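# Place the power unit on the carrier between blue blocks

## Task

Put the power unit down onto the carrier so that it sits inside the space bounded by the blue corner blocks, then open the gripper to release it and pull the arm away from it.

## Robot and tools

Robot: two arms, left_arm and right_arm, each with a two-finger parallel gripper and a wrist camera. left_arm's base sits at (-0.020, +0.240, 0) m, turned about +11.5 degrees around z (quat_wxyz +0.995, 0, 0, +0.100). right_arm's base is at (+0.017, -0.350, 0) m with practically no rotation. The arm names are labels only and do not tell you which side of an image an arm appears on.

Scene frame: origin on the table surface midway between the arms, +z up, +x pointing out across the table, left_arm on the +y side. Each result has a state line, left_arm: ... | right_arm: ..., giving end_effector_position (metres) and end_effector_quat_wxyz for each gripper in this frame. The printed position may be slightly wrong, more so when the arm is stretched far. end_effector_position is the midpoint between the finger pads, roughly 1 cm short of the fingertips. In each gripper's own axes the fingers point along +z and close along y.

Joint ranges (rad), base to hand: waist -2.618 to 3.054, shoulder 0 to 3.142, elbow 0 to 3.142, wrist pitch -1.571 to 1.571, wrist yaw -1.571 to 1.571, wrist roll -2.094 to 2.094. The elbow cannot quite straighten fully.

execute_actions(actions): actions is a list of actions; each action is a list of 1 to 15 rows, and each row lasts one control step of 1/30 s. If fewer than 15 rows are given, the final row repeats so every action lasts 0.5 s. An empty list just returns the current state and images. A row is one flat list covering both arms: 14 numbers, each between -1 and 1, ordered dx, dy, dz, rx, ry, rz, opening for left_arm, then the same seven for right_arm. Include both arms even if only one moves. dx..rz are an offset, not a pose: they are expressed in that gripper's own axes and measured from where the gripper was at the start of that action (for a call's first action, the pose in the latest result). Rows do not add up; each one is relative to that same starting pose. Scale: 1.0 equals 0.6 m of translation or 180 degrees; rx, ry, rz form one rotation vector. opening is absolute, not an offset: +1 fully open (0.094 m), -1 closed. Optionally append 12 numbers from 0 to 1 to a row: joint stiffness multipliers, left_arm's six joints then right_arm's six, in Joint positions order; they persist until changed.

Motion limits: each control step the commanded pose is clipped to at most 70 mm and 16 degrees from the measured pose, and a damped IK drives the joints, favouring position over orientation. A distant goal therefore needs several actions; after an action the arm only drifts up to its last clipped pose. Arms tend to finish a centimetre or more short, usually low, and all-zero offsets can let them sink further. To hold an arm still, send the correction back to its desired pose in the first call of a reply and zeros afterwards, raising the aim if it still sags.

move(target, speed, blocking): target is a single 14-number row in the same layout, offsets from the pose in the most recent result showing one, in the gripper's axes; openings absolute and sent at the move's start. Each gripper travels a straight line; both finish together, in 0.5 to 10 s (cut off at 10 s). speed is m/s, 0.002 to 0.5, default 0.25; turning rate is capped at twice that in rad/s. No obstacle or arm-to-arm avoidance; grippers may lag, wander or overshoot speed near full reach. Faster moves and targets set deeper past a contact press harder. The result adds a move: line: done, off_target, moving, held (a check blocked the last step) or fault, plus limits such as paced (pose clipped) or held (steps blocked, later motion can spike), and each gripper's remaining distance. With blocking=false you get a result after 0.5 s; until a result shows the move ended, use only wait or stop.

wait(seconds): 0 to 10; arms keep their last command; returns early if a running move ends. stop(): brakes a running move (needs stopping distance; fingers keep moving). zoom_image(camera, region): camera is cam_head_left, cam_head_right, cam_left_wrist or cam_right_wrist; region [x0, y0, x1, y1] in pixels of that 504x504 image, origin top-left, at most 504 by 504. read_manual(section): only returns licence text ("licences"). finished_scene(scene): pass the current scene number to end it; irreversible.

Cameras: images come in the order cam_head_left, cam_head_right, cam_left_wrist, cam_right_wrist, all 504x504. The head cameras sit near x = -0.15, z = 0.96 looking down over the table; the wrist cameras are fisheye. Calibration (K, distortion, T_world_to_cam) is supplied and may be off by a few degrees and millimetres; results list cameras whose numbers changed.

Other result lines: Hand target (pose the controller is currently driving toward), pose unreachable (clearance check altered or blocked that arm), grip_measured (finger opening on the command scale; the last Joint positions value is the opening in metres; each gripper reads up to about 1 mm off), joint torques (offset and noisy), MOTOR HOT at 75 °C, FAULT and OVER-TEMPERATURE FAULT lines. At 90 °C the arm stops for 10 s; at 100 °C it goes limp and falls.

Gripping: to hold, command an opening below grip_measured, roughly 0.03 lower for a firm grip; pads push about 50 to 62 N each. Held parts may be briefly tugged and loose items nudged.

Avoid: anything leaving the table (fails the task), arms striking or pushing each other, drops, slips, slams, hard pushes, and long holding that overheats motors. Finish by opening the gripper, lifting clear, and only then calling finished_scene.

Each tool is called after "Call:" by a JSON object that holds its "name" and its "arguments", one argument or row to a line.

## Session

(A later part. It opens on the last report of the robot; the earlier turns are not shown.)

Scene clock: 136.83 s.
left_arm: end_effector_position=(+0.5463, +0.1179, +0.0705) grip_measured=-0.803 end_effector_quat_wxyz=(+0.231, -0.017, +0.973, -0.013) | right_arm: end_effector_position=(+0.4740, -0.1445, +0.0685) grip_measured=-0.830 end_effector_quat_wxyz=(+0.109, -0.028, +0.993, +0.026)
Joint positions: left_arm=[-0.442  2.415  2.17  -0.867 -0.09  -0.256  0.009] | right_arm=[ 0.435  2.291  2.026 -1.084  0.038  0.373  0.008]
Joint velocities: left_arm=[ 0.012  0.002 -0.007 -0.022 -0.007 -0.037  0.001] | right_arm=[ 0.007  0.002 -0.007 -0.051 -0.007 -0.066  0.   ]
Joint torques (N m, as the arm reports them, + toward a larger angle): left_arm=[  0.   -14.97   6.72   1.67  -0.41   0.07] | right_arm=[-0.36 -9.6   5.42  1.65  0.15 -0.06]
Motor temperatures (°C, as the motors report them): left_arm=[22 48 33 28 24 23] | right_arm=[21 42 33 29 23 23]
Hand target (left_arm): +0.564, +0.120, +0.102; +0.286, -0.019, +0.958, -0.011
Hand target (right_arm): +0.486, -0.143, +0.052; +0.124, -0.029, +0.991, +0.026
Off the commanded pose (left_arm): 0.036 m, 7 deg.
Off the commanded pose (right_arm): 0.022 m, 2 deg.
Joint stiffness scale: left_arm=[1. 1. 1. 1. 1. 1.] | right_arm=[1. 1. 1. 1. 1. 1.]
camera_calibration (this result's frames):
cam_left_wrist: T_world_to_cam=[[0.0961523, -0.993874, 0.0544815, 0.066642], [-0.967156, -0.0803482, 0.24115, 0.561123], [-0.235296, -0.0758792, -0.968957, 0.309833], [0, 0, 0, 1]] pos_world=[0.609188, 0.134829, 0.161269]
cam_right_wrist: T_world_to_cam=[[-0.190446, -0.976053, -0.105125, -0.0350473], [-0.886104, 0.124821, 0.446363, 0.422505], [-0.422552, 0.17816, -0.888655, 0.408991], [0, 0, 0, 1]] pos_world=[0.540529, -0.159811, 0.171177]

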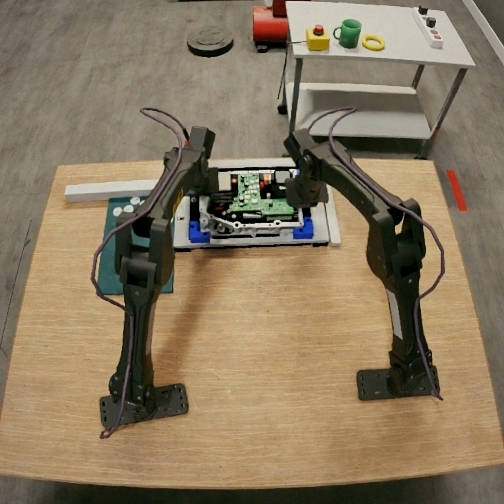

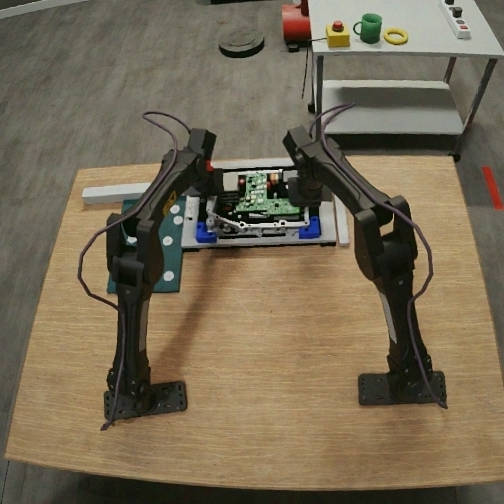

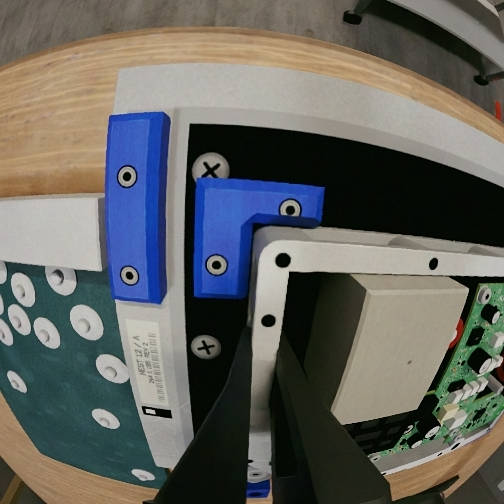

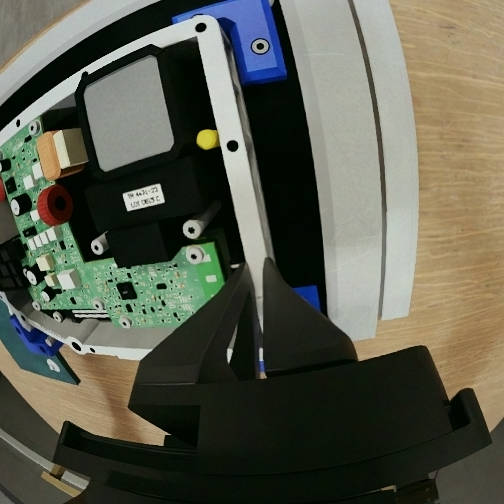

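Call:
{"name": "execute_actions", "arguments": {
  "actions": [
    [[-0.01,-0.01,0.01,0,-0.01,0,-0.88,0,-0.01,0,0,0,0,-0.88]],
    [[0,-0.01,0.035,0,0,0,-0.88,0,-0.01,0,0,0,0,-0.88]],
    [[0,0,0,0,0,0,-0.65,0,0,0,0,0,0,-0.65]]
  ]
}}

Call:
{"name": "move", "arguments": {
  "target": [0,0,-0.2,0,0,0,-0.65,0,0,-0.2,0,0,0,-0.65],
  "speed": 0.15
}}

Call:
{"name": "zoom_image", "arguments": {
  "camera": "cam_head_left",
  "region": [160,140,350,270]
}}

Scene clock: 143.47 s.
left_arm: end_effector_position=(+0.5460, +0.1173, +0.0683) grip_measured=-0.653 end_effector_quat_wxyz=(+0.227, -0.017, +0.974, -0.013) | right_arm: end_effector_position=(+0.4740, -0.1443, +0.0694) grip_measured=-0.652 end_effector_quat_wxyz=(+0.110, -0.028, +0.993, +0.027)
Joint positions: left_arm=[-0.443  2.425  2.182 -0.878 -0.09  -0.258  0.016] | right_arm=[ 0.435  2.289  2.026 -1.085  0.037  0.374  0.016]
Joint velocities: left_arm=[ 0.007 -0.022 -0.002 -0.037  0.022 -0.022 -0.001] | right_arm=[ 0.012  0.017  0.007 -0.037 -0.037 -0.022  0.001]
Joint torques (N m, as the arm reports them, + toward a larger angle): left_arm=[ -0.04 -12.17   6.66   0.93  -0.04  -0.02] | right_arm=[ -0.08 -11.56   7.4    0.81   0.04   0.01]
Motor temperatures (°C, as the motors report them): left_arm=[22 48 32 28 24 23] | right_arm=[21 41 31 28 23 23]
Hand target (left_arm): +0.546, +0.117, +0.068; +0.226, -0.017, +0.974, -0.013
Hand target (right_arm): +0.474, -0.144, +0.069; +0.110, -0.028, +0.993, +0.027
Off the commanded pose (left_arm): 0.000 m, 0 deg.
Off the commanded pose (right_arm): 0.000 m, 0 deg.
Joint stiffness scale: left_arm=[1. 1. 1. 1. 1. 1.] | right_arm=[1. 1. 1. 1. 1. 1.]
camera_calibration (this result's frames):
cam_left_wrist: T_world_to_cam=[[0.0971492, -0.993883, 0.0525314, 0.0657671], [-0.965106, -0.0811777, 0.248959, 0.559785], [-0.243172, -0.0748846, -0.967088, 0.311643], [0, 0, 0, 1]] pos_world=[0.609645, 0.134144, 0.158568]
cam_right_wrist: T_world_to_cam=[[-0.190468, -0.975846, -0.10699, -0.0346176], [-0.886487, 0.124152, 0.445788, 0.422138], [-0.421738, 0.179754, -0.888722, 0.409561], [0, 0, 0, 1]] pos_world=[0.540354, -0.159811, 0.172098]

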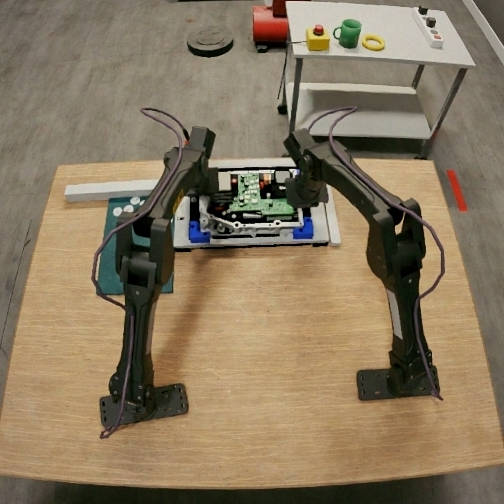

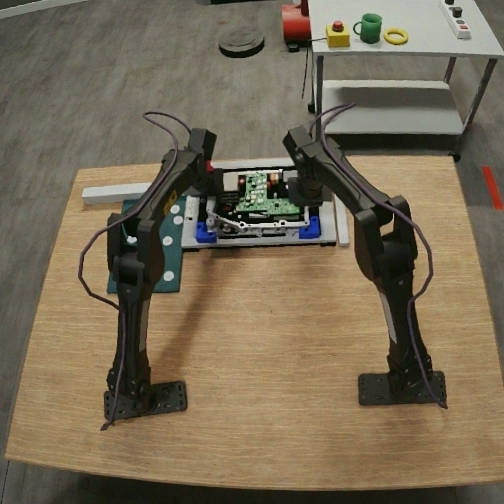

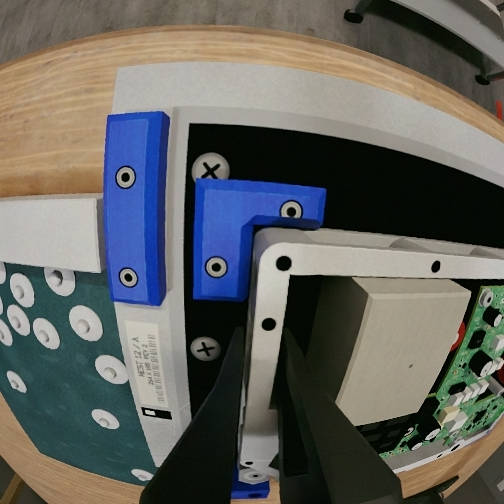

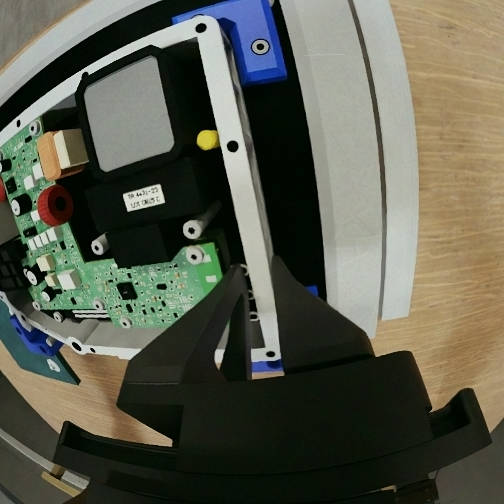

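Scene clock: 145.03 s.
left_arm: end_effector_position=(+0.4927, +0.1217, +0.1581) grip_measured=-0.653 end_effector_quat_wxyz=(+0.208, -0.017, +0.978, -0.011) | right_arm: end_effector_position=(+0.4531, -0.1540, +0.1859) grip_measured=-0.652 end_effector_quat_wxyz=(+0.117, -0.028, +0.992, +0.030)
Joint positions: left_arm=[-0.46   2.23   2.222 -1.152 -0.09  -0.276  0.016] | right_arm=[ 0.435  2.272  2.469 -1.528  0.037  0.374  0.016]
Joint velocities: left_arm=[ 0.027  0.017 -0.002  0.022 -0.051  0.022 -0.001] | right_arm=[-0.007 -0.051 -0.002 -0.037 -0.037  0.022 -0.   ]
Joint torques (N m, as the arm reports them, + toward a larger angle): left_arm=[ -0.64 -12.21   8.61   0.82  -0.16  -0.06] | right_arm=[  0.45 -10.29   8.51   0.58   0.05   0.07]
Motor temperatures (°C, as the motors report them): left_arm=[22 48 32 27 24 23] | right_arm=[21 40 31 28 23 23]
Hand target (left_arm): +0.494, +0.119, +0.176; +0.227, -0.017, +0.974, -0.013
Hand target (right_arm): +0.449, -0.153, +0.186; +0.110, -0.028, +0.993, +0.027
Off the commanded pose (left_arm): 0.018 m, 2 deg.
Off the commanded pose (right_arm): 0.006 m, 1 deg.
Joint stiffness scale: left_arm=[1. 1. 1. 1. 1. 1.] | right_arm=[1. 1. 1. 1. 1. 1.]
move: off_target (left_arm)
camera_calibration (this result's frames):
cam_left_wrist: T_world_to_cam=[[0.0988972, -0.994011, 0.0464916, 0.0706764], [-0.954765, -0.0816185, 0.285942, 0.475366], [-0.280435, -0.0726674, -0.957119, 0.402371], [0, 0, 0, 1]] pos_world=[0.559711, 0.138291, 0.245904]
cam_right_wrist: T_world_to_cam=[[-0.188724, -0.975037, -0.116983, -0.0343425], [-0.893329, 0.120981, 0.432812, 0.357919], [-0.407855, 0.186187, -0.893862, 0.501777], [0, 0, 0, 1]] pos_world=[0.51791, -0.170211, 0.28959]

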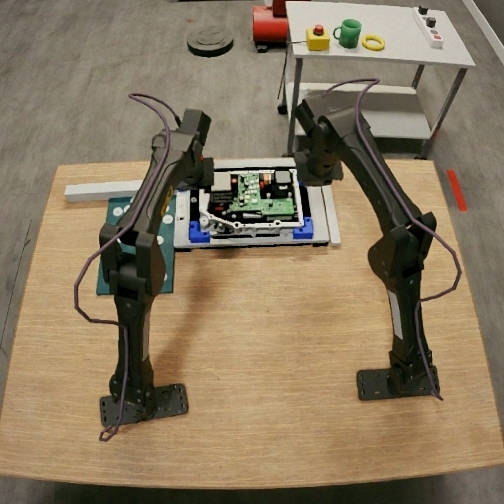

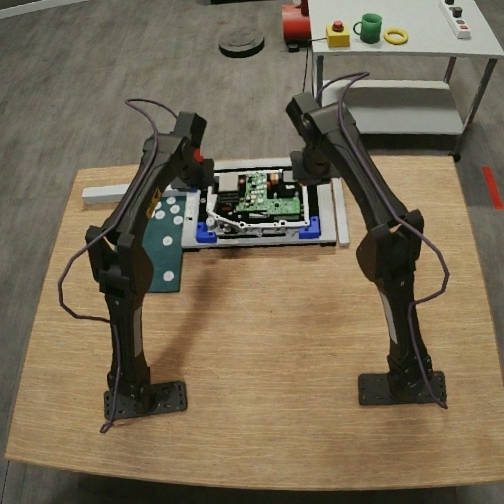

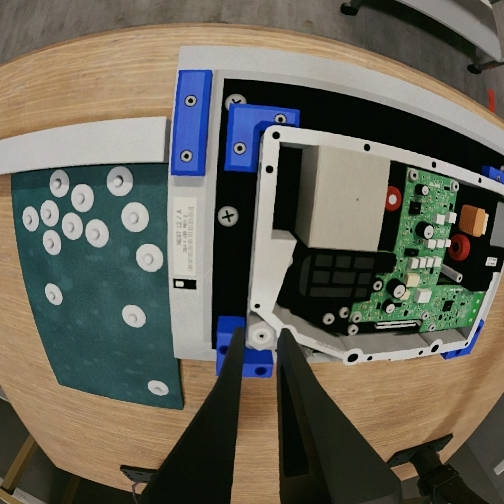

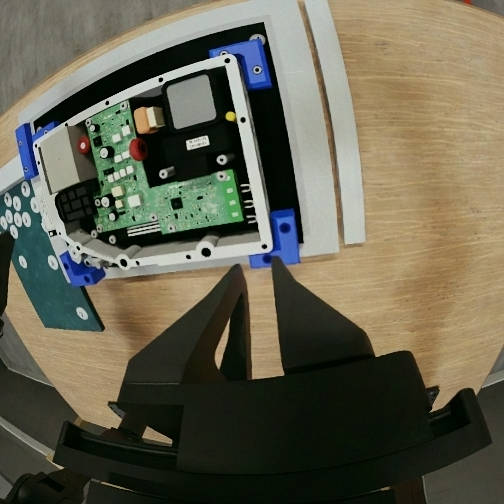

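Region (160, 140, 350, 270) of cam_head_left's 504x504 image, scaled by 2.653, with more detail than that image has; it fills the top 345 rows of this view, and the rest is white.

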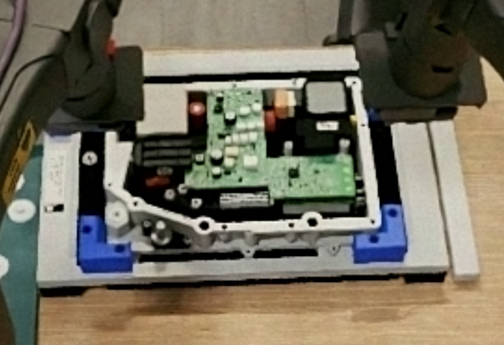

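Call:
{"name": "zoom_image", "arguments": {
  "camera": "cam_right_wrist",
  "region": [0,100,200,300]
}}

Call:
{"name": "zoom_image", "arguments": {
  "camera": "cam_left_wrist",
  "region": [200,270,330,400]
}}

Region (0, 100, 200, 300) of cam_right_wrist's 504x504 image, scaled by 2.520, with more detail than that image has.

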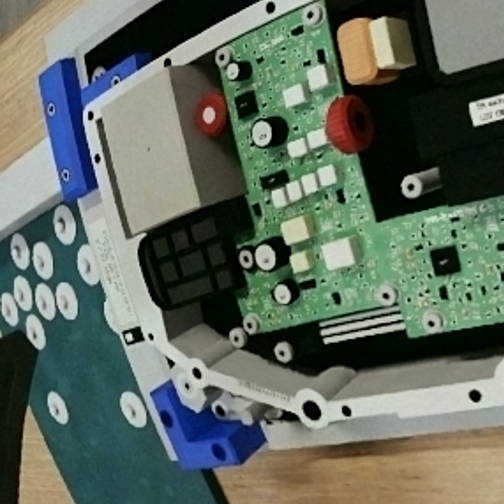

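Region (200, 270, 330, 400) of cam_left_wrist's 504x504 image, scaled by 3.877, with more detail than that image has.

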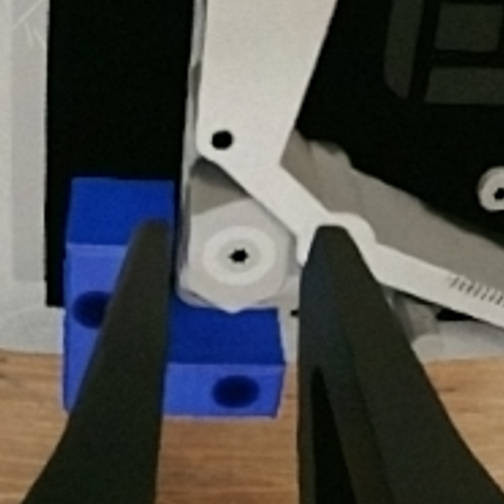

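Call:
{"name": "finished_scene", "arguments": {
  "scene": 1
}}

The scene is finished: the task was done.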